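## Task

On the knob box, turn knob C3 to point at 4 o'clock and knob C2 to point at 8 o'clock. Row A is the row closest to the socket side. Looking from the side away from the socket, knob 1 in each row is the leftmost. The marks around a knob are clock hours, and the centre mark is 12 o'clock. Every other knob must still point at the mark it shows now. When finished, release the knob and move the hand away. The robot must not fall over or be left leaning, or the task fails. A result that holds only because the robot is holding it does not count.

## Robot and tools

Robot: TidyBot++, a mobile base 0.54 m long, 0.50 m wide and 0.38 m tall on four driven casters, carrying a single seven-joint arm with a two-finger gripper. The shoulder sits 0.12 m ahead of the base centre and 0.68 m above the floor. Folded (the start pose, hand pointing down), the wrist and hand reach up to 0.08 m beyond the base front and the elbow is up to 1.15 m high. Cameras: base_camera is fixed on the base (644x364, about 0.23 m forward, 0.34 m up, looking ahead and down); wrist_camera is a fisheye on the hand (644x476) looking along the hand. Calibration lines (OpenCV conventions, base frame as world) are given; real poses can differ slightly, and wrist_camera errors grow with arm reach. Frames: the base frame has its origin on the floor below the base centre, x forward, y left, z up. hand_pose is reported in it: the point midway between the finger pads, with its z axis pointing out along the fingers and its y axis the closing direction. The odometry frame is the base frame at the scene start. base_odometry counts wheel rotation only, so slip shows as travel and drift of a few cm and several degrees builds up; heading is positive to the left, -3.142 to 3.142. base_tilt is in degrees, positive when leaning forward or right, with a fixed bias near 1 degree. Tool execute_actions: argument actions is a list holding one action or none (empty just reports state and images). Optional cameras: a list of base_camera, wrist_camera or all; omitted, null or ["all"] returns every camera, [] returns none. An action may contain base, joints or both, plus optional speeds; its motions start together. base takes exactly one key, each a relative offset from where the base last measured itself: translate_m (metres, forward positive, -2 to 2), strafe_m (metres, left positive, -2 to 2) or rotate_rad (radians, counter-clockwise from above positive, -6.3 to 6.3). joints is one dictionary for the single arm, keyed by name, each value an absolute target: joint_1_rad any angle (whole arm about vertical; positive is clockwise from above, opposite to heading); joint_2_rad shoulder -2.249 to 2.249; joint_3_rad any angle (upper arm roll); joint_4_rad elbow -2.579 to 2.579; joint_5_rad any angle (forearm roll); joint_6_rad wrist -2.099 to 2.099; joint_7_rad any angle (hand roll; hand pointing down, positive is counter-clockwise from above, and at 1.57 the fingers open toward robot left and right); gripper_pos 0 (open) to 1 (closed). Joint tolerances for done: ±0.039 for joints 1 to 4, ±0.056 for 5 to 7, ±0.03 for the gripper. Any-angle joints take the shorter way, so move them in steps below half a turn. speeds caps that action's base speed: translate_m and strafe_m 0.05 to 0.5 m/s, rotate_rad 0.1 to 1.57 rad/s (maxima are defaults). A base move needing over 8.667 s is refused; no action runs past 15 s. Unknown keys or out-of-range values reject the call with no motion. A joint or base left out may still push toward its previous target. Arm geometry: with joint_1_rad 0, joint_3_rad 3.14 and joint_5_rad 0 the arm stays in the vertical plane of base x. Segment angles from vertical (forward positive): upper arm (0.42 m) = joint_2_rad; forearm (0.31 m) = joint_2_rad - joint_4_rad; hand (0.31 m to the hand point) = that minus joint_6_rad. Forward reach from the shoulder is the sum of length x sin(angle), height the sum of length x cos(angle). A downward hand reaches at most about 0.94 m above the floor, only near the base. Joints move up to 1.39 rad/s (1.22 for joints 5 to 7). Finger gap is roughly 85 x (1 - gripper_pos) mm; closed fingertips extend about 20 mm past the hand point and squeeze about 96 to 120 N each. Friction leaves joints slightly short while reporting all done; fix by sending each joint its last command plus (wanted minus read). Other tools: wait (seconds 0 to 10) lets time pass with no new command. zoom_image takes camera and region [x0, y0, x1, y1] in pixels of that camera's latest image, at most 504 by 504. finished_scene takes the current scene number, ends it for good and judges the goal. Result lines: base_status and joint_status give done, off_target (resting away from target, maybe still pushing), contact_stop or time_out (target dropped, holding), not_followed, limit_stop_at_motor_heat. "joint command not followed" with a cause line means a self-collision check withheld arm targets (gripper still acts). on_its_own lists uncommanded motion. motor_effort is percent of maximum, peak in brackets. ARM HIT marks a hard hit on the base or arm. A torque fault (joints 1 to 4 limit 104.5 N m, warning 56.7; joints 5 to 7 limit 51.3, warning 29.4) freezes the arm and gripper for 10 s. Motor temperatures: MOTOR HOT from 60 °C, OVER-TEMPERATURE FAULT at 75 °C. If a call reports a stop, later calls in that reply are skipped. Avoid: driving while the arm is caught on something 0.8 m or higher (tip-over), sideways shoves on a raised hand, pushing the base or arm into obstacles, hard knob twisting, and long holds. The robot keeps its last command while you think.

Each tool is called after ">>>" in YAML: its name, and indented under it one key for each argument.

## Session

I'll start by looking at the current state and images.

>>> execute_actions:
  actions: []

Scene clock: 0.00 s.
Motor temperatures (°C, as the motors report them): [29 33 28 30 39 37 35]
base_odometry: x=+0.000 y=+0.000 heading=+0.000 (m, m, rad; odometry frame)
base_tilt: forward=+0.1 right=-0.5 (deg)
base_status: not commanded
joint_positions: joint_1_rad=-0.040 joint_2_rad=-0.376 joint_3_rad=+3.108 joint_4_rad=-2.544 joint_5_rad=-0.023 joint_6_rad=-0.842 joint_7_rad=+1.598 gripper_pos=+0.000
joint_status: not commanded
motor_effort: joint_1_rad=+0 joint_2_rad=+0 joint_3_rad=+1 joint_4_rad=+15 joint_5_rad=+0 joint_6_rad=+0 joint_7_rad=+0 (%)
hand_pose: x=+0.2644 y=+0.0159 z=+0.5877 quat_wxyz=(-0.004, +0.997, +0.043, +0.066) (m; base frame)
pictures: base_camera, wrist_camera
Images, in order (width x height): base_camera 644x364, wrist_camera 644x476.

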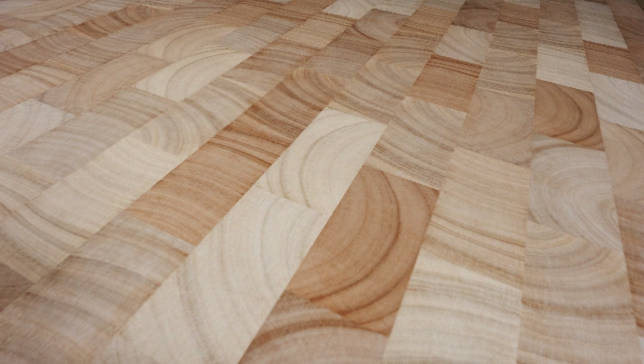

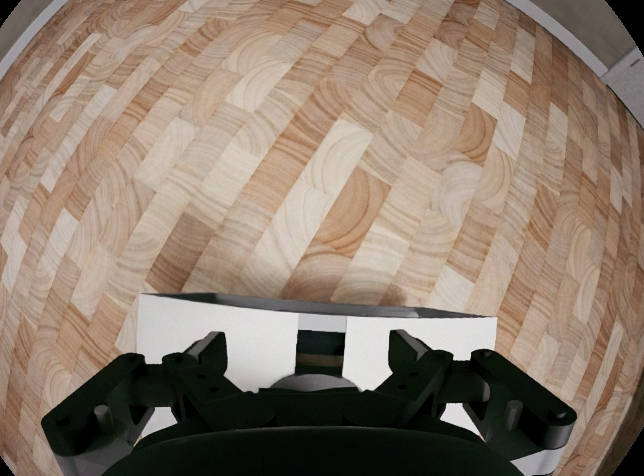

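>>> execute_actions:
  actions:
    - {"joints": {"joint_6_rad": 0.35}}
  cameras: ["wrist_camera"]

Scene clock: 3.97 s.
Motor temperatures (°C, as the motors report them): [29 33 28 30 39 37 35]
base_odometry: x=+0.000 y=+0.000 heading=+0.000 (m, m, rad; odometry frame)
base_tilt: forward=+0.1 right=-0.5 (deg)
base_status: not commanded
joint_positions: joint_1_rad=-0.040 joint_2_rad=-0.376 joint_3_rad=+3.108 joint_4_rad=-2.542 joint_5_rad=-0.023 joint_6_rad=+0.344 joint_7_rad=+1.598 gripper_pos=+0.000
joint_status: all done
motor_effort: joint_1_rad=+0(1) joint_2_rad=-3(3) joint_3_rad=+1(1) joint_4_rad=+19(19) joint_5_rad=+0(0) joint_6_rad=+7(6) joint_7_rad=+0(0) (%)
hand_pose: x=+0.5248 y=+0.0296 z=+0.8191 quat_wxyz=(-0.012, +0.790, +0.032, +0.613) (m; base frame)
pictures: wrist_camera
camera_calibration (this result's frames):
wrist_camera: T_world_to_cam=[[0.0250013, -0.999283, 0.0284428, -0.0109485], [-0.236979, -0.033565, -0.970935, 0.983547], [0.971193, 0.0175343, -0.237648, -0.175181], [0, 0, 0, 1]] pos_world=[0.403488, 0.0251438, 0.91364]
Images, in order (width x height): wrist_camera 644x476.

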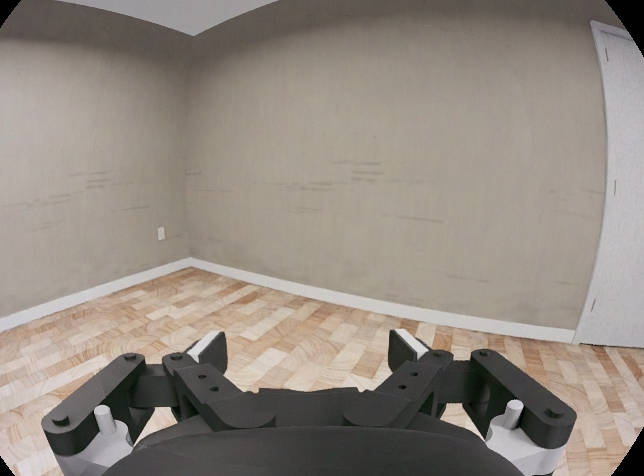

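>>> execute_actions:
  actions:
    - {"base": {"rotate_rad": -2.0}}

Scene clock: 9.13 s.
Motor temperatures (°C, as the motors report them): [29 33 28 30 39 37 35]
base_odometry: x=+0.000 y=+0.000 heading=-2.000 (m, m, rad; odometry frame)
base_tilt: forward=+0.1 right=-0.6 (deg)
base_status: done
joint_positions: joint_1_rad=-0.040 joint_2_rad=-0.376 joint_3_rad=+3.108 joint_4_rad=-2.542 joint_5_rad=-0.023 joint_6_rad=+0.344 joint_7_rad=+1.598 gripper_pos=+0.000
joint_status: not commanded
motor_effort: joint_1_rad=+0(0) joint_2_rad=-3(4) joint_3_rad=+1(2) joint_4_rad=+19(19) joint_5_rad=+0(0) joint_6_rad=+7(6) joint_7_rad=+0(0) (%)
hand_pose: x=+0.5248 y=+0.0296 z=+0.8191 quat_wxyz=(-0.012, +0.790, +0.032, +0.613) (m; base frame)
pictures: base_camera, wrist_camera
camera_calibration (this result's frames):
wrist_camera: T_world_to_cam=[[0.0250015, -0.999283, 0.0284427, -0.0109484], [-0.236978, -0.0335649, -0.970935, 0.983547], [0.971193, 0.0175345, -0.237648, -0.175182], [0, 0, 0, 1]] pos_world=[0.403488, 0.0251438, 0.91364]
Images, in order (width x height): base_camera 644x364, wrist_camera 644x476.

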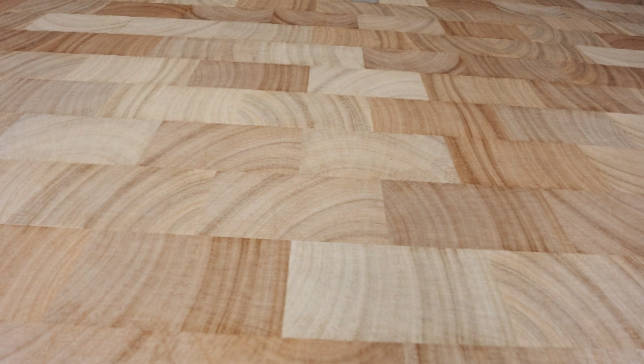

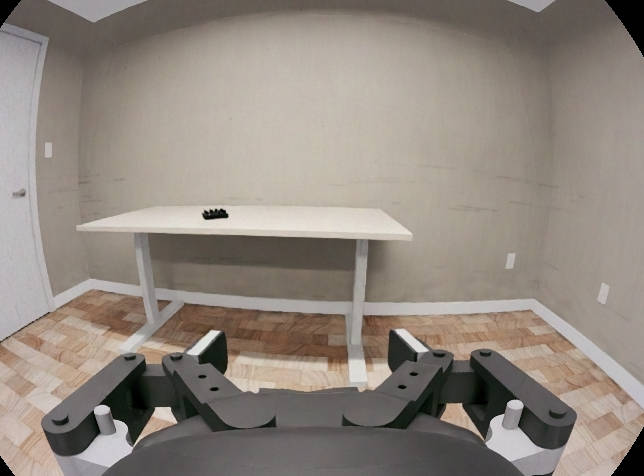

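>>> zoom_image:
  camera: "wrist_camera"
  region: [170, 185, 260, 245]

Region (170, 185, 260, 245) of wrist_camera's 644x476 image, scaled by 5.600.

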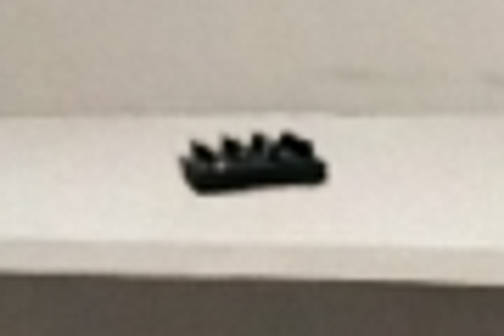

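>>> execute_actions:
  actions:
    - {"base": {"strafe_m": 0.5}, "joints": {"joint_1_rad": 0.0, "joint_2_rad": -0.1, "joint_3_rad": 3.14, "joint_4_rad": -1.65, "joint_5_rad": 0.0, "joint_6_rad": -0.75, "joint_7_rad": 1.57}}
  cameras: []

>>> execute_actions:
  actions:
    - {"base": {"translate_m": 0.8}}

Scene clock: 35.90 s.
Motor temperatures (°C, as the motors report them): [29 34 28 30 39 37 35]
base_odometry: x=+0.455 y=-0.208 heading=-2.000 (m, m, rad; odometry frame)
base_tilt: forward=+0.1 right=-0.5 (deg)
base_status: done
joint_positions: joint_1_rad=-0.020 joint_2_rad=-0.121 joint_3_rad=+3.119 joint_4_rad=-1.659 joint_5_rad=-0.023 joint_6_rad=-0.723 joint_7_rad=+1.598 gripper_pos=+0.000
joint_status: all done
motor_effort: joint_1_rad=+0(1) joint_2_rad=-14(14) joint_3_rad=+1(3) joint_4_rad=+21(22) joint_5_rad=+0(1) joint_6_rad=+5(7) joint_7_rad=+0(1) (%)
hand_pose: x=+0.6214 y=+0.0283 z=+0.9118 quat_wxyz=(-0.013, +0.904, +0.028, +0.426) (m; base frame)
pictures: none
No camera images: the call's "cameras" was empty. Leave "cameras" out to get every camera's image.

Scene clock: 38.87 s.
Motor temperatures (°C, as the motors report them): [29 34 28 30 39 37 35]
base_odometry: x=+0.122 y=-0.936 heading=-2.000 (m, m, rad; odometry frame)
base_tilt: forward=+0.1 right=-0.5 (deg)
base_status: done
joint_positions: joint_1_rad=-0.020 joint_2_rad=-0.109 joint_3_rad=+3.119 joint_4_rad=-1.657 joint_5_rad=-0.023 joint_6_rad=-0.726 joint_7_rad=+1.598 gripper_pos=+0.000
joint_status: not commanded
motor_effort: joint_1_rad=+0(0) joint_2_rad=-14(16) joint_3_rad=+0(1) joint_4_rad=+20(22) joint_5_rad=+0(1) joint_6_rad=+5(6) joint_7_rad=+0(0) (%)
hand_pose: x=+0.6239 y=+0.0281 z=+0.9057 quat_wxyz=(-0.012, +0.907, +0.028, +0.420) (m; base frame)
pictures: base_camera, wrist_camera
camera_calibration (this result's frames):
wrist_camera: T_world_to_cam=[[0.0285172, -0.999259, 0.0258638, -0.0171662], [-0.637403, -0.0381097, -0.769588, 1.15865], [0.770003, 0.00546085, -0.638017, 0.237712], [0, 0, 0, 1]] pos_world=[0.555977, 0.0257041, 1.04379]
Images, in order (width x height): base_camera 644x364, wrist_camera 644x476.

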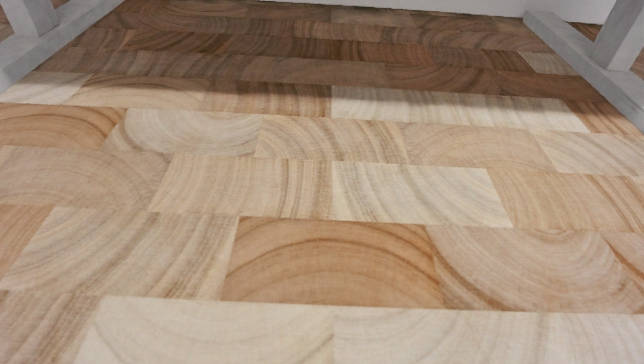

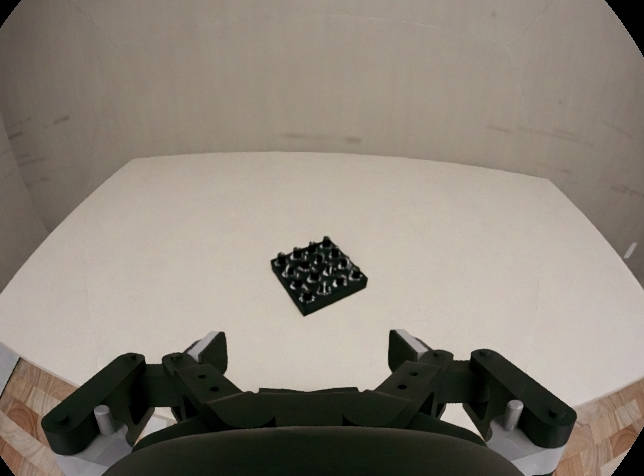

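>>> zoom_image:
  camera: "wrist_camera"
  region: [255, 220, 385, 330]

Region (255, 220, 385, 330) of wrist_camera's 644x476 image, scaled by 3.877; it fills the top 426 rows of this view, and the rest is white.

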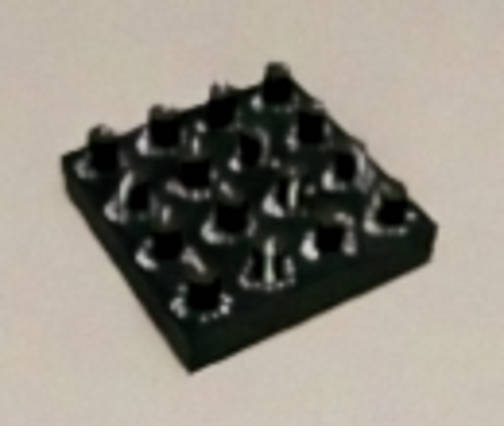

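>>> execute_actions:
  actions:
    - {"base": {"translate_m": 0.3}, "joints": {"joint_1_rad": 0.02, "joint_2_rad": 0.18, "joint_3_rad": 3.16, "joint_4_rad": -1.15, "joint_5_rad": 0.023, "joint_6_rad": -1.84, "joint_7_rad": 1.57}}

Scene clock: 53.10 s.
Motor temperatures (°C, as the motors report them): [29 34 28 30 39 37 35]
base_odometry: x=-0.003 y=-1.209 heading=-2.000 (m, m, rad; odometry frame)
base_tilt: forward=+0.1 right=-0.5 (deg)
base_status: done
joint_positions: joint_1_rad=-0.002 joint_2_rad=+0.173 joint_3_rad=+3.137 joint_4_rad=-1.159 joint_5_rad=-0.001 joint_6_rad=-1.814 joint_7_rad=+1.598 gripper_pos=+0.000
joint_status: all done
motor_effort: joint_1_rad=+1(0) joint_2_rad=-20(23) joint_3_rad=+0(1) joint_4_rad=+16(22) joint_5_rad=+0(0) joint_6_rad=+0(5) joint_7_rad=+0(0) (%)
hand_pose: x=+0.4953 y=+0.0037 z=+0.8592 quat_wxyz=(-0.001, +1.000, +0.017, -0.003) (m; base frame)
pictures: base_camera, wrist_camera
camera_calibration (this result's frames):
wrist_camera: T_world_to_cam=[[0.0320759, -0.998724, 0.0389972, -0.0497158], [-0.999462, -0.0323176, -0.00558134, 0.5628], [0.00683452, -0.0387972, -0.999224, 0.995615], [0, 0, 0, 1]] pos_world=[0.557288, 0.007163, 0.999922]
Images, in order (width x height): base_camera 644x364, wrist_camera 644x476.

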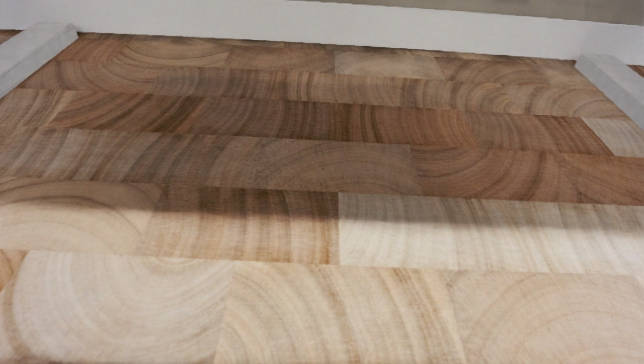

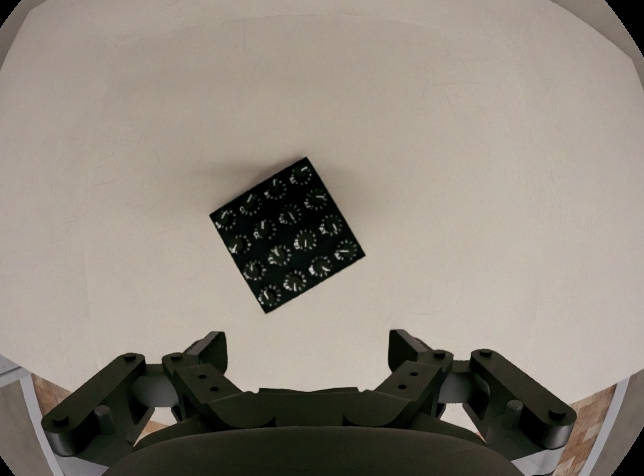

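>>> zoom_image:
  camera: "wrist_camera"
  region: [200, 148, 372, 320]

Region (200, 148, 372, 320) of wrist_camera's 644x476 image, scaled by 2.930.

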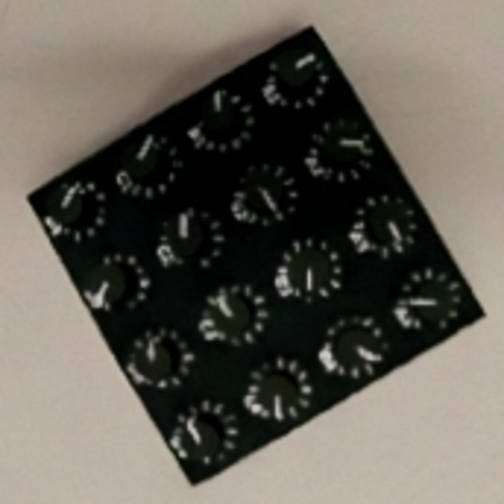

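>>> execute_actions:
  actions:
    - {"base": {"translate_m": 0.051}, "joints": {"joint_2_rad": 0.13, "joint_4_rad": -1.41, "joint_6_rad": -1.58, "joint_7_rad": 2.157, "gripper_pos": 0.78}}
  cameras: []

>>> execute_actions:
  actions:
    - {"base": {"strafe_m": 0.023}}
  cameras: ["wrist_camera"]

Scene clock: 98.23 s.
Motor temperatures (°C, as the motors report them): [29 34 28 30 39 37 35]
base_odometry: x=-0.024 y=-1.256 heading=-2.000 (m, m, rad; odometry frame)
base_tilt: forward=+0.1 right=-0.6 (deg)
base_status: done
joint_positions: joint_1_rad=-0.001 joint_2_rad=+0.150 joint_3_rad=+3.137 joint_4_rad=-1.403 joint_5_rad=-0.001 joint_6_rad=-1.607 joint_7_rad=+2.130 gripper_pos=+0.780
joint_status: all done
motor_effort: joint_1_rad=+0(1) joint_2_rad=-20(23) joint_3_rad=+0(0) joint_4_rad=+17(17) joint_5_rad=+0(1) joint_6_rad=-1(0) joint_7_rad=+0(0) (%)
hand_pose: x=+0.4906 y=+0.0036 z=+0.7922 quat_wxyz=(-0.003, +0.960, +0.279, -0.009) (m; base frame)
pictures: none
No camera images: the call's "cameras" was empty. Leave "cameras" out to get every camera's image.

Scene clock: 99.13 s.
Motor temperatures (°C, as the motors report them): [29 34 28 30 39 37 35]
base_odometry: x=-0.003 y=-1.265 heading=-2.000 (m, m, rad; odometry frame)
base_tilt: forward=+0.1 right=-0.5 (deg)
base_status: done
joint_positions: joint_1_rad=+0.006 joint_2_rad=+0.150 joint_3_rad=+3.143 joint_4_rad=-1.403 joint_5_rad=+0.002 joint_6_rad=-1.607 joint_7_rad=+2.130 gripper_pos=+0.780
joint_status: not commanded
motor_effort: joint_1_rad=+1(1) joint_2_rad=-19(20) joint_3_rad=+0(1) joint_4_rad=+17(17) joint_5_rad=+0(1) joint_6_rad=+0(0) joint_7_rad=+0(0) (%)
hand_pose: x=+0.4907 y=-0.0017 z=+0.7924 quat_wxyz=(-0.002, +0.962, +0.273, -0.009) (m; base frame)
pictures: wrist_camera
camera_calibration (this result's frames):
wrist_camera: T_world_to_cam=[[0.523313, -0.851494, 0.0331883, -0.288586], [-0.85204, -0.523453, 0.00502128, 0.476072], [0.0130969, -0.0309055, -0.999437, 0.925806], [0, 0, 0, 1]] pos_world=[0.544528, 0.0320849, 0.932472]
Images, in order (width x height): wrist_camera 644x476.

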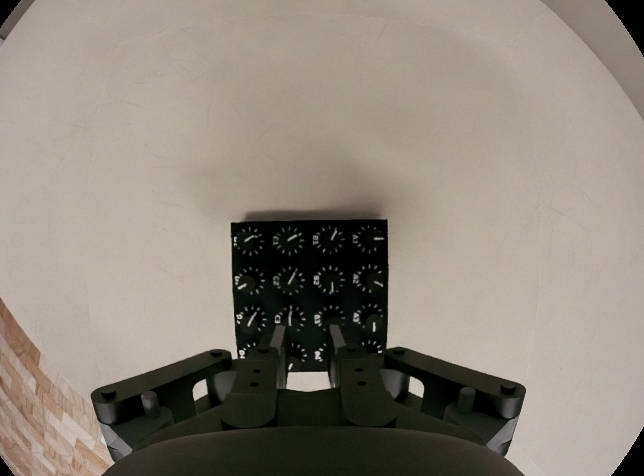

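>>> zoom_image:
  camera: "wrist_camera"
  region: [220, 210, 400, 390]

Region (220, 210, 400, 390) of wrist_camera's 644x476 image, scaled by 2.800.

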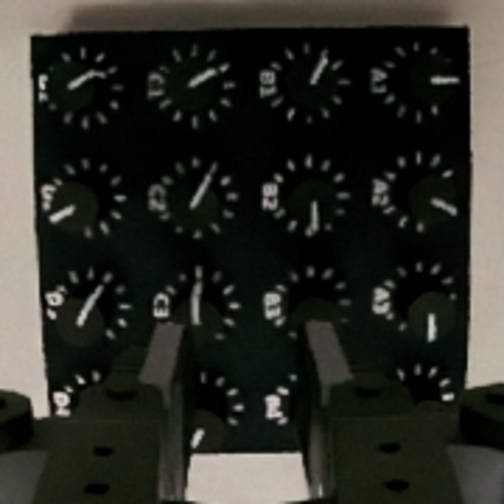

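>>> execute_actions:
  actions:
    - {"base": {"strafe_m": 0.013}, "speeds": {"strafe_m": 0.05}, "joints": {"joint_1_rad": 0.006, "joint_2_rad": 0.112, "joint_3_rad": 3.143, "joint_5_rad": 0.002}}
  cameras: ["wrist_camera"]

>>> zoom_image:
  camera: "wrist_camera"
  region: [238, 230, 378, 390]

Scene clock: 140.07 s.
Motor temperatures (°C, as the motors report them): [29 34 28 30 39 37 35]
base_odometry: x=+0.009 y=-1.271 heading=-2.000 (m, m, rad; odometry frame)
base_tilt: forward=+0.1 right=-0.5 (deg)
base_status: done
joint_positions: joint_1_rad=+0.006 joint_2_rad=+0.130 joint_3_rad=+3.143 joint_4_rad=-1.403 joint_5_rad=+0.002 joint_6_rad=-1.607 joint_7_rad=+2.130 gripper_pos=+0.780
joint_status: all done
motor_effort: joint_1_rad=+0(2) joint_2_rad=-19(20) joint_3_rad=+0(1) joint_4_rad=+17(17) joint_5_rad=-1(1) joint_6_rad=-1(0) joint_7_rad=+0(0) (%)
hand_pose: x=+0.4884 y=-0.0017 z=+0.7997 quat_wxyz=(+0.001, +0.962, +0.273, +0.001) (m; base frame)
pictures: wrist_camera
camera_calibration (this result's frames):
wrist_camera: T_world_to_cam=[[0.522554, -0.851489, 0.0436342, -0.295621], [-0.851973, -0.523454, -0.0117693, 0.487515], [0.0328619, -0.0310251, -0.998978, 0.923137], [0, 0, 0, 1]] pos_world=[0.539492, 0.0321139, 0.940831]
Images, in order (width x height): wrist_camera 644x476.

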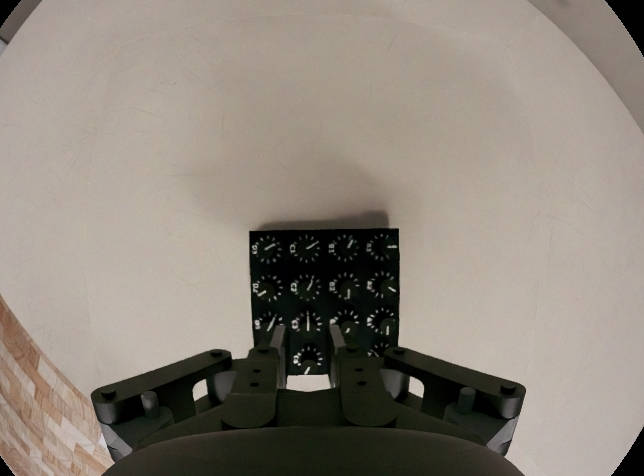

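Region (238, 230, 378, 390) of wrist_camera's 644x476 image, scaled by 3.150; it fills the left 441 columns of this view, and the rest is white.

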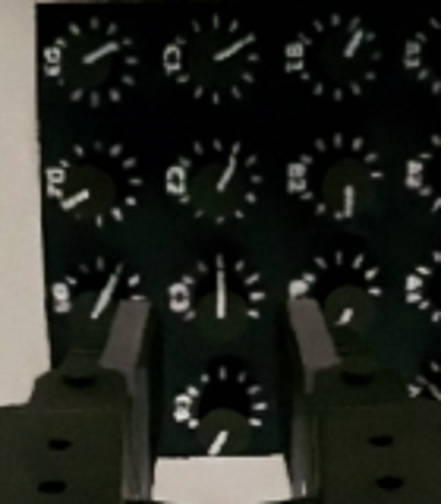

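>>> execute_actions:
  actions:
    - {"joints": {"joint_4_rad": -1.458, "joint_6_rad": -1.532, "joint_7_rad": 3.728, "gripper_pos": 0.84}}
  cameras: ["wrist_camera"]

>>> zoom_image:
  camera: "wrist_camera"
  region: [238, 230, 378, 390]

Scene clock: 150.73 s.
Motor temperatures (°C, as the motors report them): [29 34 28 30 39 37 35]
base_odometry: x=+0.009 y=-1.271 heading=-2.000 (m, m, rad; odometry frame)
base_tilt: forward=+0.1 right=-0.5 (deg)
base_status: not commanded
joint_positions: joint_1_rad=+0.006 joint_2_rad=+0.130 joint_3_rad=+3.143 joint_4_rad=-1.446 joint_5_rad=+0.002 joint_6_rad=-1.560 joint_7_rad=+3.717 gripper_pos=+0.840
joint_status: all done
motor_effort: joint_1_rad=+0(0) joint_2_rad=-19(19) joint_3_rad=+0(0) joint_4_rad=+17(17) joint_5_rad=-1(0) joint_6_rad=-1(0) joint_7_rad=+0(0) (%)
hand_pose: x=+0.4896 y=-0.0017 z=+0.7860 quat_wxyz=(+0.003, +0.480, +0.877, +0.000) (m; base frame)
pictures: wrist_camera
camera_calibration (this result's frames):
wrist_camera: T_world_to_cam=[[0.842549, 0.536802, 0.044216, -0.450366], [0.537563, -0.843197, -0.00664173, -0.19651], [0.0337175, 0.0293649, -0.999, 0.909111], [0, 0, 0, 1]] pos_world=[0.454439, 0.0493646, 0.92681]
Images, in order (width x height): wrist_camera 644x476.

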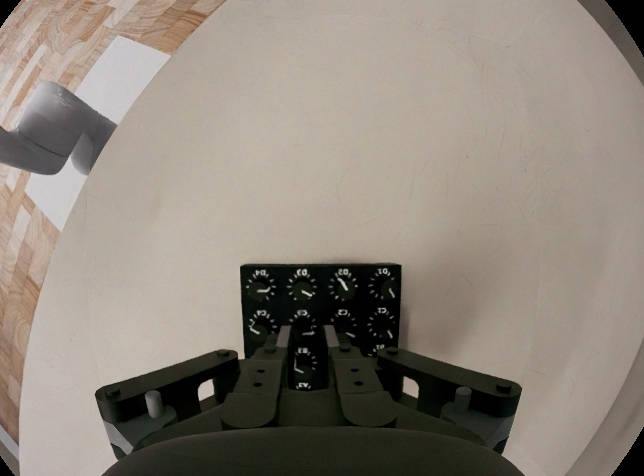

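Region (238, 230, 378, 390) of wrist_camera's 644x476 image, scaled by 3.150; it fills the left 441 columns of this view, and the rest is white.

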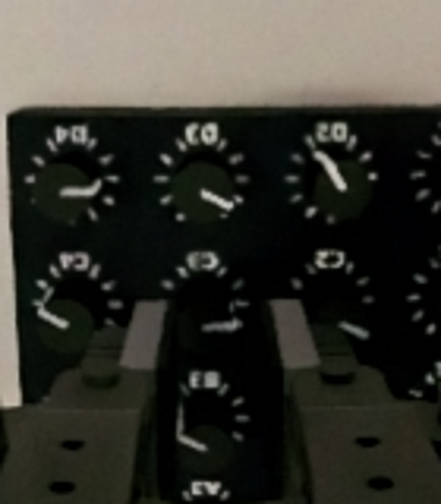

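>>> execute_actions:
  actions:
    - {"joints": {"joint_4_rad": -1.49, "joint_6_rad": -1.509}}
  cameras: ["wrist_camera"]

>>> zoom_image:
  camera: "wrist_camera"
  region: [238, 230, 378, 390]

Scene clock: 178.37 s.
Motor temperatures (°C, as the motors report them): [29 34 28 30 39 37 35]
base_odometry: x=+0.009 y=-1.271 heading=-2.000 (m, m, rad; odometry frame)
base_tilt: forward=+0.1 right=-0.6 (deg)
base_status: not commanded
joint_positions: joint_1_rad=+0.006 joint_2_rad=+0.130 joint_3_rad=+3.143 joint_4_rad=-1.483 joint_5_rad=+0.002 joint_6_rad=-1.536 joint_7_rad=+3.717 gripper_pos=+0.840
joint_status: all done
motor_effort: joint_1_rad=+1(1) joint_2_rad=-18(19) joint_3_rad=+0(0) joint_4_rad=+17(18) joint_5_rad=+0(1) joint_6_rad=+0(1) joint_7_rad=-1(0) (%)
hand_pose: x=+0.4853 y=-0.0017 z=+0.7747 quat_wxyz=(-0.003, +0.480, +0.877, -0.002) (m; base frame)
pictures: wrist_camera
camera_calibration (this result's frames):
wrist_camera: T_world_to_cam=[[0.843004, 0.536831, 0.0340042, -0.43857], [0.537475, -0.843176, -0.0132554, -0.189084], [0.0215556, 0.0294508, -0.999334, 0.904121], [0, 0, 0, 1]] pos_world=[0.451856, 0.0493795, 0.915925]
Images, in order (width x height): wrist_camera 644x476.

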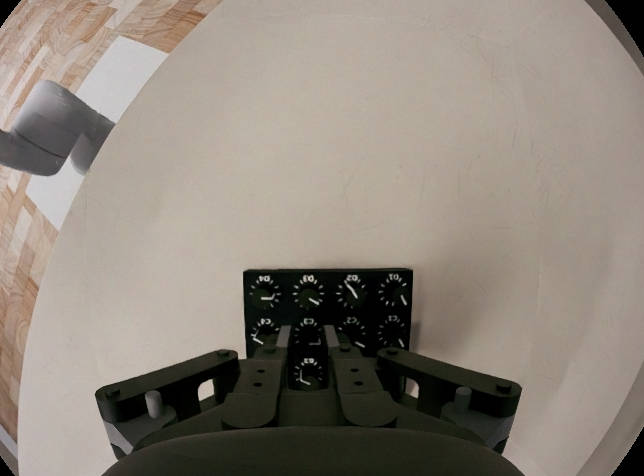

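Region (238, 230, 378, 390) of wrist_camera's 644x476 image, scaled by 3.150; it fills the left 441 columns of this view, and the rest is white.

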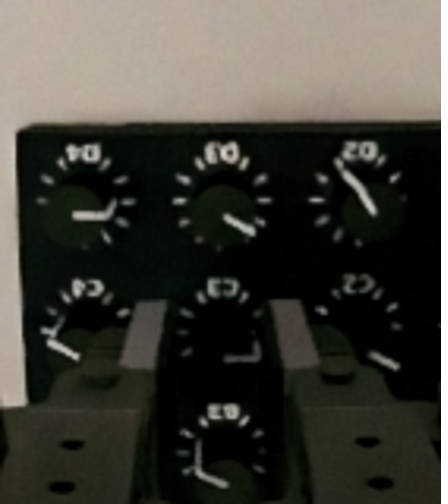

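>>> execute_actions:
  actions:
    - {"base": {"strafe_m": -0.002}, "speeds": {"strafe_m": 0.05}, "joints": {"joint_4_rad": -1.513, "joint_6_rad": -1.481}}
  cameras: ["wrist_camera"]

>>> zoom_image:
  camera: "wrist_camera"
  region: [238, 230, 378, 390]

Scene clock: 187.70 s.
Motor temperatures (°C, as the motors report them): [29 34 28 30 39 37 35]
base_odometry: x=+0.007 y=-1.270 heading=-2.000 (m, m, rad; odometry frame)
base_tilt: forward=+0.1 right=-0.6 (deg)
base_status: done
joint_positions: joint_1_rad=+0.006 joint_2_rad=+0.129 joint_3_rad=+3.143 joint_4_rad=-1.505 joint_5_rad=+0.002 joint_6_rad=-1.507 joint_7_rad=+3.717 gripper_pos=+0.840
joint_status: all done
motor_effort: joint_1_rad=+1(2) joint_2_rad=-18(20) joint_3_rad=+0(2) joint_4_rad=+17(18) joint_5_rad=+0(2) joint_6_rad=-1(1) joint_7_rad=+0(0) (%)
hand_pose: x=+0.4868 y=-0.0017 z=+0.7678 quat_wxyz=(+0.000, +0.480, +0.877, -0.001) (m; base frame)
pictures: wrist_camera
camera_calibration (this result's frames):
wrist_camera: T_world_to_cam=[[0.842721, 0.536874, 0.0398457, -0.443989], [0.537596, -0.84315, -0.0094772, -0.192981], [0.0285078, 0.0294075, -0.999161, 0.893678], [0, 0, 0, 1]] pos_world=[0.452428, 0.0493731, 0.90879]
Images, in order (width x height): wrist_camera 644x476.

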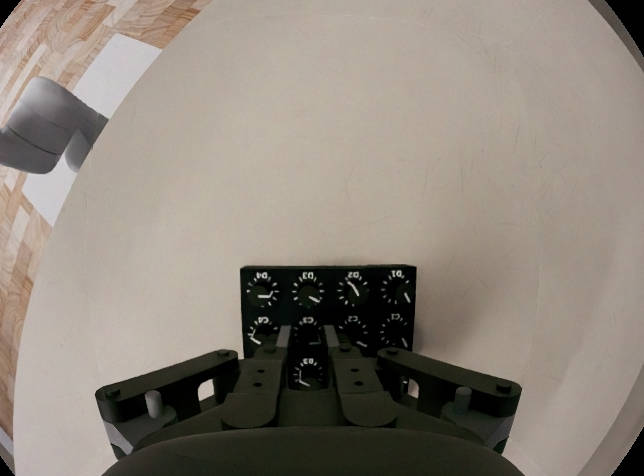

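Region (238, 230, 378, 390) of wrist_camera's 644x476 image, scaled by 3.150; it fills the left 441 columns of this view, and the rest is white.

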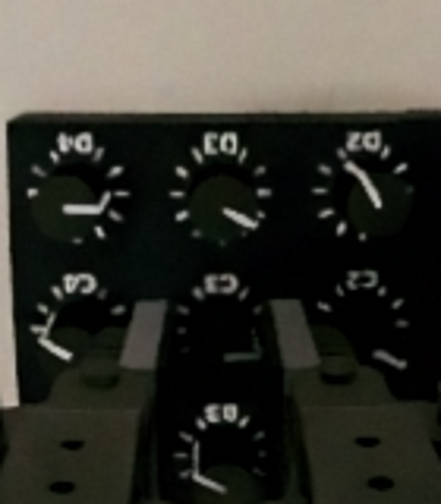

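>>> execute_actions:
  actions:
    - {"joints": {"joint_4_rad": -1.533, "joint_6_rad": -1.461}}
  cameras: ["wrist_camera"]

>>> zoom_image:
  camera: "wrist_camera"
  region: [238, 230, 378, 390]

Scene clock: 194.20 s.
Motor temperatures (°C, as the motors report them): [29 34 28 30 39 37 35]
base_odometry: x=+0.007 y=-1.270 heading=-2.000 (m, m, rad; odometry frame)
base_tilt: forward=+0.1 right=-0.5 (deg)
base_status: not commanded
joint_positions: joint_1_rad=+0.006 joint_2_rad=+0.129 joint_3_rad=+3.143 joint_4_rad=-1.524 joint_5_rad=+0.002 joint_6_rad=-1.486 joint_7_rad=+3.717 gripper_pos=+0.840
joint_status: all done
motor_effort: joint_1_rad=+0(2) joint_2_rad=-19(19) joint_3_rad=+0(1) joint_4_rad=+16(17) joint_5_rad=-1(0) joint_6_rad=-2(2) joint_7_rad=+0(0) (%)
hand_pose: x=+0.4870 y=-0.0017 z=+0.7618 quat_wxyz=(+0.001, +0.480, +0.877, +0.000) (m; base frame)
pictures: wrist_camera
camera_calibration (this result's frames):
wrist_camera: T_world_to_cam=[[0.842619, 0.536905, 0.0415455, -0.445159], [0.537644, -0.84313, -0.00837927, -0.194002], [0.0305294, 0.0293972, -0.999101, 0.886709], [0, 0, 0, 1]] pos_world=[0.452333, 0.0493724, 0.902781]
Images, in order (width x height): wrist_camera 644x476.

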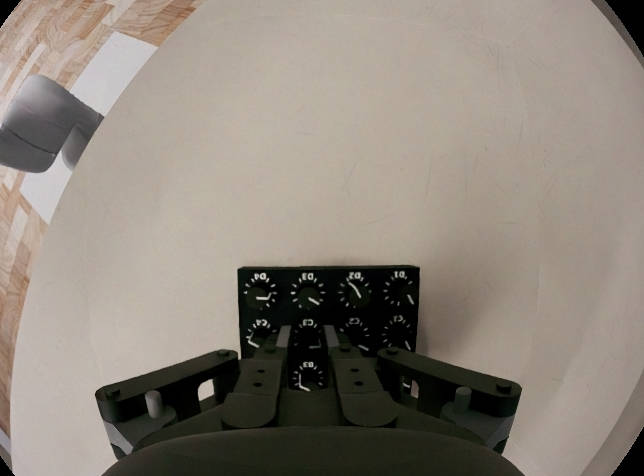

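Region (238, 230, 378, 390) of wrist_camera's 644x476 image, scaled by 3.150; it fills the left 441 columns of this view, and the rest is white.

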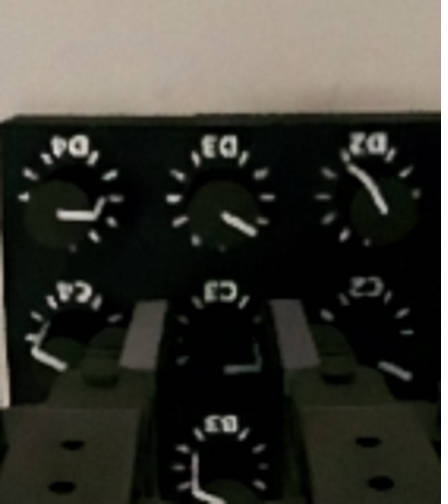

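>>> execute_actions:
  actions:
    - {"joints": {"gripper_pos": 0.96}}
  cameras: ["wrist_camera"]

>>> zoom_image:
  camera: "wrist_camera"
  region: [238, 230, 378, 390]

Scene clock: 197.73 s.
Motor temperatures (°C, as the motors report them): [29 34 28 30 39 37 35]
base_odometry: x=+0.007 y=-1.270 heading=-2.000 (m, m, rad; odometry frame)
base_tilt: forward=+0.1 right=-0.5 (deg)
base_status: not commanded
joint_positions: joint_1_rad=+0.006 joint_2_rad=+0.128 joint_3_rad=+3.143 joint_4_rad=-1.525 joint_5_rad=+0.002 joint_6_rad=-1.486 joint_7_rad=+3.717 gripper_pos=+0.938
joint_status: all done
motor_effort: joint_1_rad=+0(1) joint_2_rad=-18(19) joint_3_rad=+0(1) joint_4_rad=+17(17) joint_5_rad=+0(0) joint_6_rad=-1(2) joint_7_rad=+0(0) (%)
hand_pose: x=+0.4870 y=-0.0017 z=+0.7623 quat_wxyz=(+0.002, +0.480, +0.877, +0.000) (m; base frame)
pictures: wrist_camera
camera_calibration (this result's frames):
wrist_camera: T_world_to_cam=[[0.842541, 0.536907, 0.0430804, -0.446295], [0.537659, -0.84313, -0.00738714, -0.194754], [0.0323561, 0.0293865, -0.999044, 0.886208], [0, 0, 0, 1]] pos_world=[0.452059, 0.0493738, 0.903149]
Images, in order (width x height): wrist_camera 644x476.

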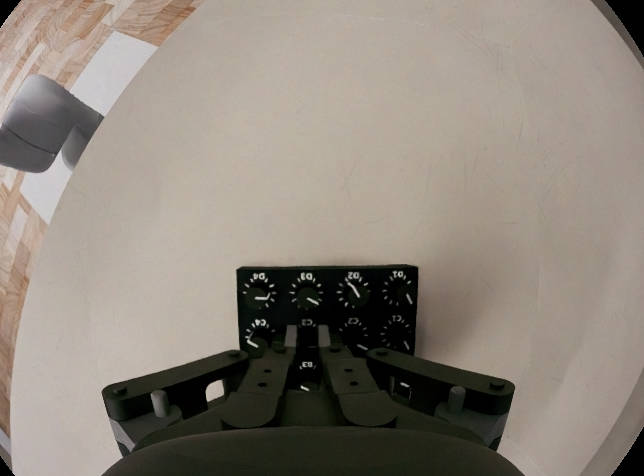

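Region (238, 230, 378, 390) of wrist_camera's 644x476 image, scaled by 3.150; it fills the left 441 columns of this view, and the rest is white.

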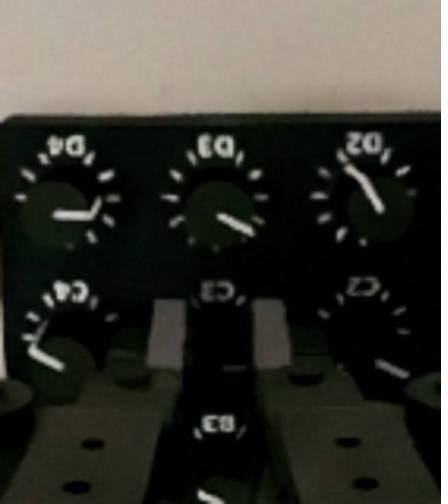

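>>> execute_actions:
  actions:
    - {"joints": {"joint_7_rad": 1.87}}
  cameras: ["wrist_camera"]

>>> zoom_image:
  camera: "wrist_camera"
  region: [208, 190, 408, 390]

Scene clock: 202.57 s.
Motor temperatures (°C, as the motors report them): [29 34 28 30 39 37 35]
base_odometry: x=+0.007 y=-1.270 heading=-2.000 (m, m, rad; odometry frame)
base_tilt: forward=+0.1 right=-0.5 (deg)
base_status: not commanded
joint_positions: joint_1_rad=+0.006 joint_2_rad=+0.127 joint_3_rad=+3.143 joint_4_rad=-1.525 joint_5_rad=+0.002 joint_6_rad=-1.486 joint_7_rad=+1.881 gripper_pos=+0.938
joint_status: all done
motor_effort: joint_1_rad=+2(2) joint_2_rad=-18(19) joint_3_rad=+1(1) joint_4_rad=+18(18) joint_5_rad=+1(1) joint_6_rad=+0(1) joint_7_rad=+0(0) (%)
hand_pose: x=+0.4869 y=-0.0017 z=+0.7622 quat_wxyz=(+0.001, +0.989, +0.151, +0.002) (m; base frame)
pictures: wrist_camera
camera_calibration (this result's frames):
wrist_camera: T_world_to_cam=[[0.29684, -0.953925, 0.0437325, -0.183522], [-0.954572, -0.297667, -0.013652, 0.537518], [0.0260407, -0.0376934, -0.99895, 0.889029], [0, 0, 0, 1]] pos_world=[0.544425, 0.0184456, 0.903459]
Images, in order (width x height): wrist_camera 644x476.

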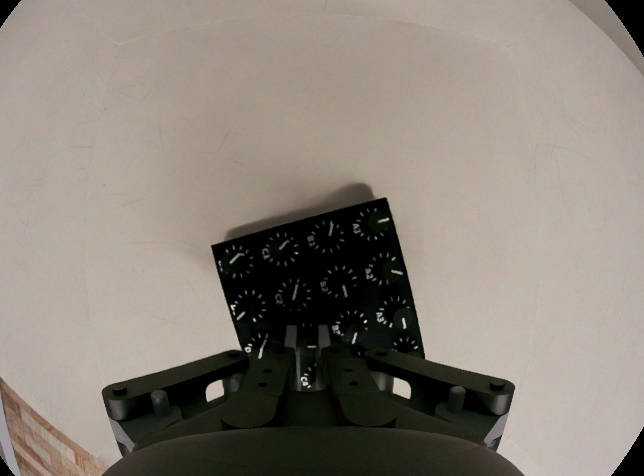

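Region (208, 190, 408, 390) of wrist_camera's 644x476 image, scaled by 2.520.

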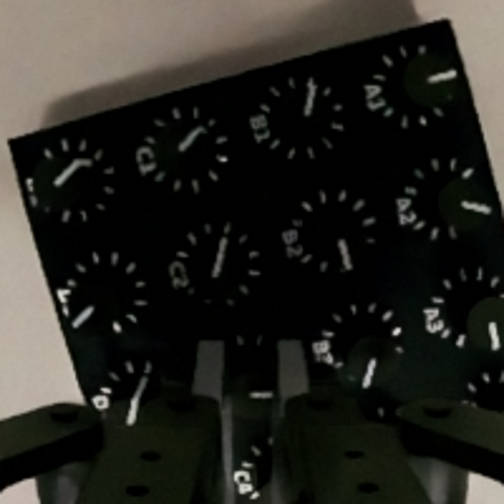

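>>> execute_actions:
  actions:
    - {"joints": {"joint_7_rad": 0.041}}
  cameras: ["wrist_camera"]

>>> zoom_image:
  camera: "wrist_camera"
  region: [208, 190, 408, 390]

Scene clock: 206.87 s.
Motor temperatures (°C, as the motors report them): [29 35 28 30 39 37 35]
base_odometry: x=+0.007 y=-1.270 heading=-2.000 (m, m, rad; odometry frame)
base_tilt: forward=+0.1 right=-0.5 (deg)
base_status: not commanded
joint_positions: joint_1_rad=+0.006 joint_2_rad=+0.127 joint_3_rad=+3.143 joint_4_rad=-1.525 joint_5_rad=+0.002 joint_6_rad=-1.485 joint_7_rad=+0.052 gripper_pos=+0.938
joint_status: all done
motor_effort: joint_1_rad=+3(3) joint_2_rad=-17(18) joint_3_rad=+2(2) joint_4_rad=+15(17) joint_5_rad=+3(3) joint_6_rad=-1(0) joint_7_rad=+0(0) (%)
hand_pose: x=+0.4869 y=-0.0017 z=+0.7624 quat_wxyz=(-0.001, +0.723, -0.691, +0.002) (m; base frame)
pictures: wrist_camera
camera_calibration (this result's frames):
wrist_camera: T_world_to_cam=[[-0.99838, -0.0434332, 0.0367505, 0.453969], [-0.0439346, 0.998951, -0.012947, 0.0958229], [-0.0361496, -0.0145406, -0.999241, 0.919775], [0, 0, 0, 1]] pos_world=[0.490694, -0.0626309, 0.903633]
Images, in order (width x height): wrist_camera 644x476.

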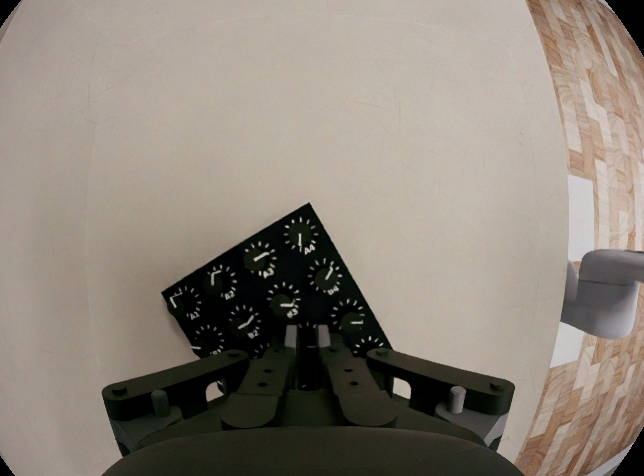

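Region (208, 190, 408, 390) of wrist_camera's 644x476 image, scaled by 2.520.

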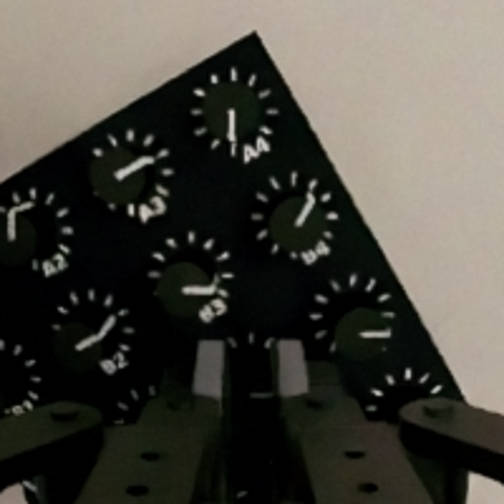

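>>> execute_actions:
  actions:
    - {"joints": {"gripper_pos": 0.87, "joint_4_rad": -1.519, "joint_6_rad": -1.509, "joint_7_rad": 0.052}}
  cameras: []

>>> execute_actions:
  actions:
    - {"joints": {"joint_4_rad": -1.49, "joint_6_rad": -1.538}}
  cameras: ["wrist_camera"]

>>> zoom_image:
  camera: "wrist_camera"
  region: [208, 190, 408, 390]

Scene clock: 214.07 s.
Motor temperatures (°C, as the motors report them): [29 35 28 30 39 37 35]
base_odometry: x=+0.007 y=-1.270 heading=-2.000 (m, m, rad; odometry frame)
base_tilt: forward=+0.1 right=-0.5 (deg)
base_status: not commanded
joint_positions: joint_1_rad=+0.006 joint_2_rad=+0.127 joint_3_rad=+3.143 joint_4_rad=-1.525 joint_5_rad=+0.002 joint_6_rad=-1.486 joint_7_rad=+0.052 gripper_pos=+0.870
joint_status: all done
motor_effort: joint_1_rad=+1(3) joint_2_rad=-19(20) joint_3_rad=+0(2) joint_4_rad=+17(18) joint_5_rad=+0(3) joint_6_rad=-2(0) joint_7_rad=+0(0) (%)
hand_pose: x=+0.4868 y=-0.0017 z=+0.7626 quat_wxyz=(-0.001, +0.723, -0.691, +0.002) (m; base frame)
pictures: none
No camera images: the call's "cameras" was empty. Leave "cameras" out to get every camera's image.

Scene clock: 214.70 s.
Motor temperatures (°C, as the motors report them): [29 35 28 30 39 37 35]
base_odometry: x=+0.007 y=-1.270 heading=-2.000 (m, m, rad; odometry frame)
base_tilt: forward=+0.1 right=-0.5 (deg)
base_status: not commanded
joint_positions: joint_1_rad=+0.006 joint_2_rad=+0.126 joint_3_rad=+3.143 joint_4_rad=-1.498 joint_5_rad=+0.002 joint_6_rad=-1.513 joint_7_rad=+0.052 gripper_pos=+0.870
joint_status: all done
motor_effort: joint_1_rad=+0(1) joint_2_rad=-19(19) joint_3_rad=+0(0) joint_4_rad=+16(17) joint_5_rad=+0(0) joint_6_rad=-1(0) joint_7_rad=+0(0) (%)
hand_pose: x=+0.4871 y=-0.0017 z=+0.7710 quat_wxyz=(-0.001, +0.723, -0.691, +0.002) (m; base frame)
pictures: wrist_camera
camera_calibration (this result's frames):
wrist_camera: T_world_to_cam=[[-0.998354, -0.0433859, 0.0375215, 0.453211], [-0.0438971, 0.998953, -0.0129105, 0.0958954], [-0.036922, -0.0145363, -0.999212, 0.928674], [0, 0, 0, 1]] pos_world=[0.490963, -0.0626325, 0.912176]
Images, in order (width x height): wrist_camera 644x476.

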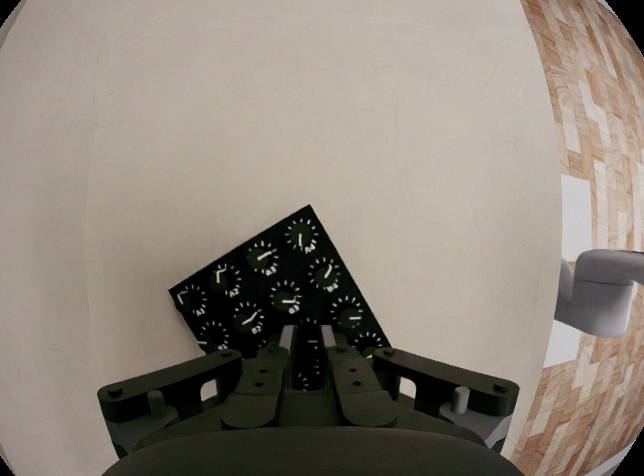

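Region (208, 190, 408, 390) of wrist_camera's 644x476 image, scaled by 2.520.

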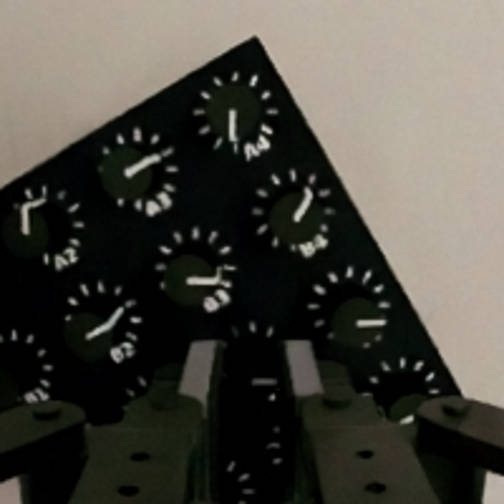

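>>> execute_actions:
  actions:
    - {"joints": {"joint_2_rad": 0.126, "joint_4_rad": -1.458, "joint_6_rad": -1.57}}
  cameras: []

>>> execute_actions:
  actions:
    - {"base": {"translate_m": 0.0225}, "speeds": {"translate_m": 0.05}, "joints": {"joint_4_rad": -1.466, "joint_6_rad": -1.545, "joint_7_rad": 0.6, "gripper_pos": 0.84}}
  cameras: []

>>> execute_actions:
  actions:
    - {"base": {"strafe_m": 0.0143}, "speeds": {"strafe_m": 0.05}, "joints": {"joint_4_rad": -1.473, "joint_6_rad": -1.521}}
  cameras: ["wrist_camera"]

>>> zoom_image:
  camera: "wrist_camera"
  region: [238, 230, 378, 390]

Scene clock: 221.80 s.
Motor temperatures (°C, as the motors report them): [29 35 28 30 39 37 35]
base_odometry: x=+0.007 y=-1.270 heading=-2.000 (m, m, rad; odometry frame)
base_tilt: forward=+0.1 right=-0.5 (deg)
base_status: not commanded
joint_positions: joint_1_rad=+0.006 joint_2_rad=+0.126 joint_3_rad=+3.143 joint_4_rad=-1.465 joint_5_rad=+0.002 joint_6_rad=-1.543 joint_7_rad=+0.052 gripper_pos=+0.870
joint_status: all done
motor_effort: joint_1_rad=+0(0) joint_2_rad=-18(19) joint_3_rad=+0(0) joint_4_rad=+17(18) joint_5_rad=+0(0) joint_6_rad=-1(0) joint_7_rad=+0(0) (%)
hand_pose: x=+0.4886 y=-0.0017 z=+0.7815 quat_wxyz=(-0.002, +0.723, -0.691, +0.003) (m; base frame)
pictures: none
No camera images: the call's "cameras" was empty. Leave "cameras" out to get every camera's image.

Scene clock: 222.73 s.
Motor temperatures (°C, as the motors report them): [29 35 28 30 39 37 35]
base_odometry: x=-0.002 y=-1.290 heading=-2.000 (m, m, rad; odometry frame)
base_tilt: forward=+0.1 right=-0.5 (deg)
base_status: done
joint_positions: joint_1_rad=+0.006 joint_2_rad=+0.126 joint_3_rad=+3.143 joint_4_rad=-1.465 joint_5_rad=+0.002 joint_6_rad=-1.544 joint_7_rad=+0.589 gripper_pos=+0.840
joint_status: all done
motor_effort: joint_1_rad=+0(0) joint_2_rad=-18(21) joint_3_rad=+0(0) joint_4_rad=+17(18) joint_5_rad=+0(0) joint_6_rad=-1(0) joint_7_rad=+0(0) (%)
hand_pose: x=+0.4885 y=-0.0017 z=+0.7816 quat_wxyz=(-0.001, +0.880, -0.474, +0.003) (m; base frame)
pictures: none
No camera images: the call's "cameras" was empty. Leave "cameras" out to get every camera's image.

Scene clock: 223.50 s.
Motor temperatures (°C, as the motors report them): [29 35 28 30 39 37 35]
base_odometry: x=+0.011 y=-1.297 heading=-2.000 (m, m, rad; odometry frame)
base_tilt: forward=+0.1 right=-0.6 (deg)
base_status: done
joint_positions: joint_1_rad=+0.006 joint_2_rad=+0.126 joint_3_rad=+3.143 joint_4_rad=-1.467 joint_5_rad=+0.002 joint_6_rad=-1.544 joint_7_rad=+0.589 gripper_pos=+0.840
joint_status: all done
motor_effort: joint_1_rad=+0(2) joint_2_rad=-19(20) joint_3_rad=+0(1) joint_4_rad=+17(16) joint_5_rad=+0(1) joint_6_rad=+0(1) joint_7_rad=+0(0) (%)
hand_pose: x=+0.4877 y=-0.0017 z=+0.7808 quat_wxyz=(+0.000, +0.880, -0.474, +0.002) (m; base frame)
pictures: wrist_camera
camera_calibration (this result's frames):
wrist_camera: T_world_to_cam=[[-0.835506, -0.548155, 0.0381653, 0.372712], [-0.548971, 0.835707, -0.0149659, 0.343731], [-0.0236914, -0.0334558, -0.999159, 0.932006], [0, 0, 0, 1]] pos_world=[0.522182, -0.0517733, 0.922142]
Images, in order (width x height): wrist_camera 644x476.

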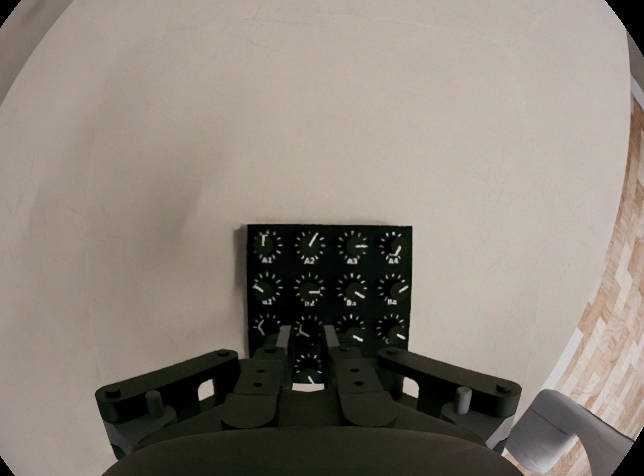

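Region (238, 230, 378, 390) of wrist_camera's 644x476 image, scaled by 3.150; it fills the left 441 columns of this view, and the rest is white.

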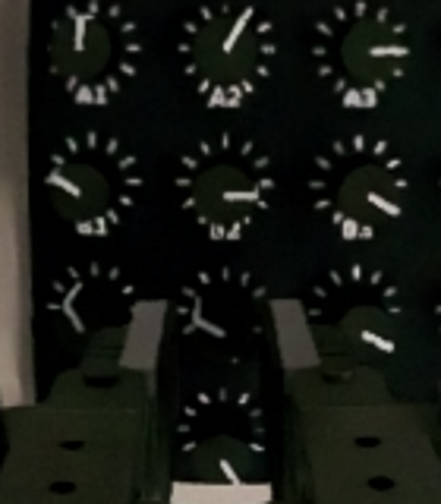

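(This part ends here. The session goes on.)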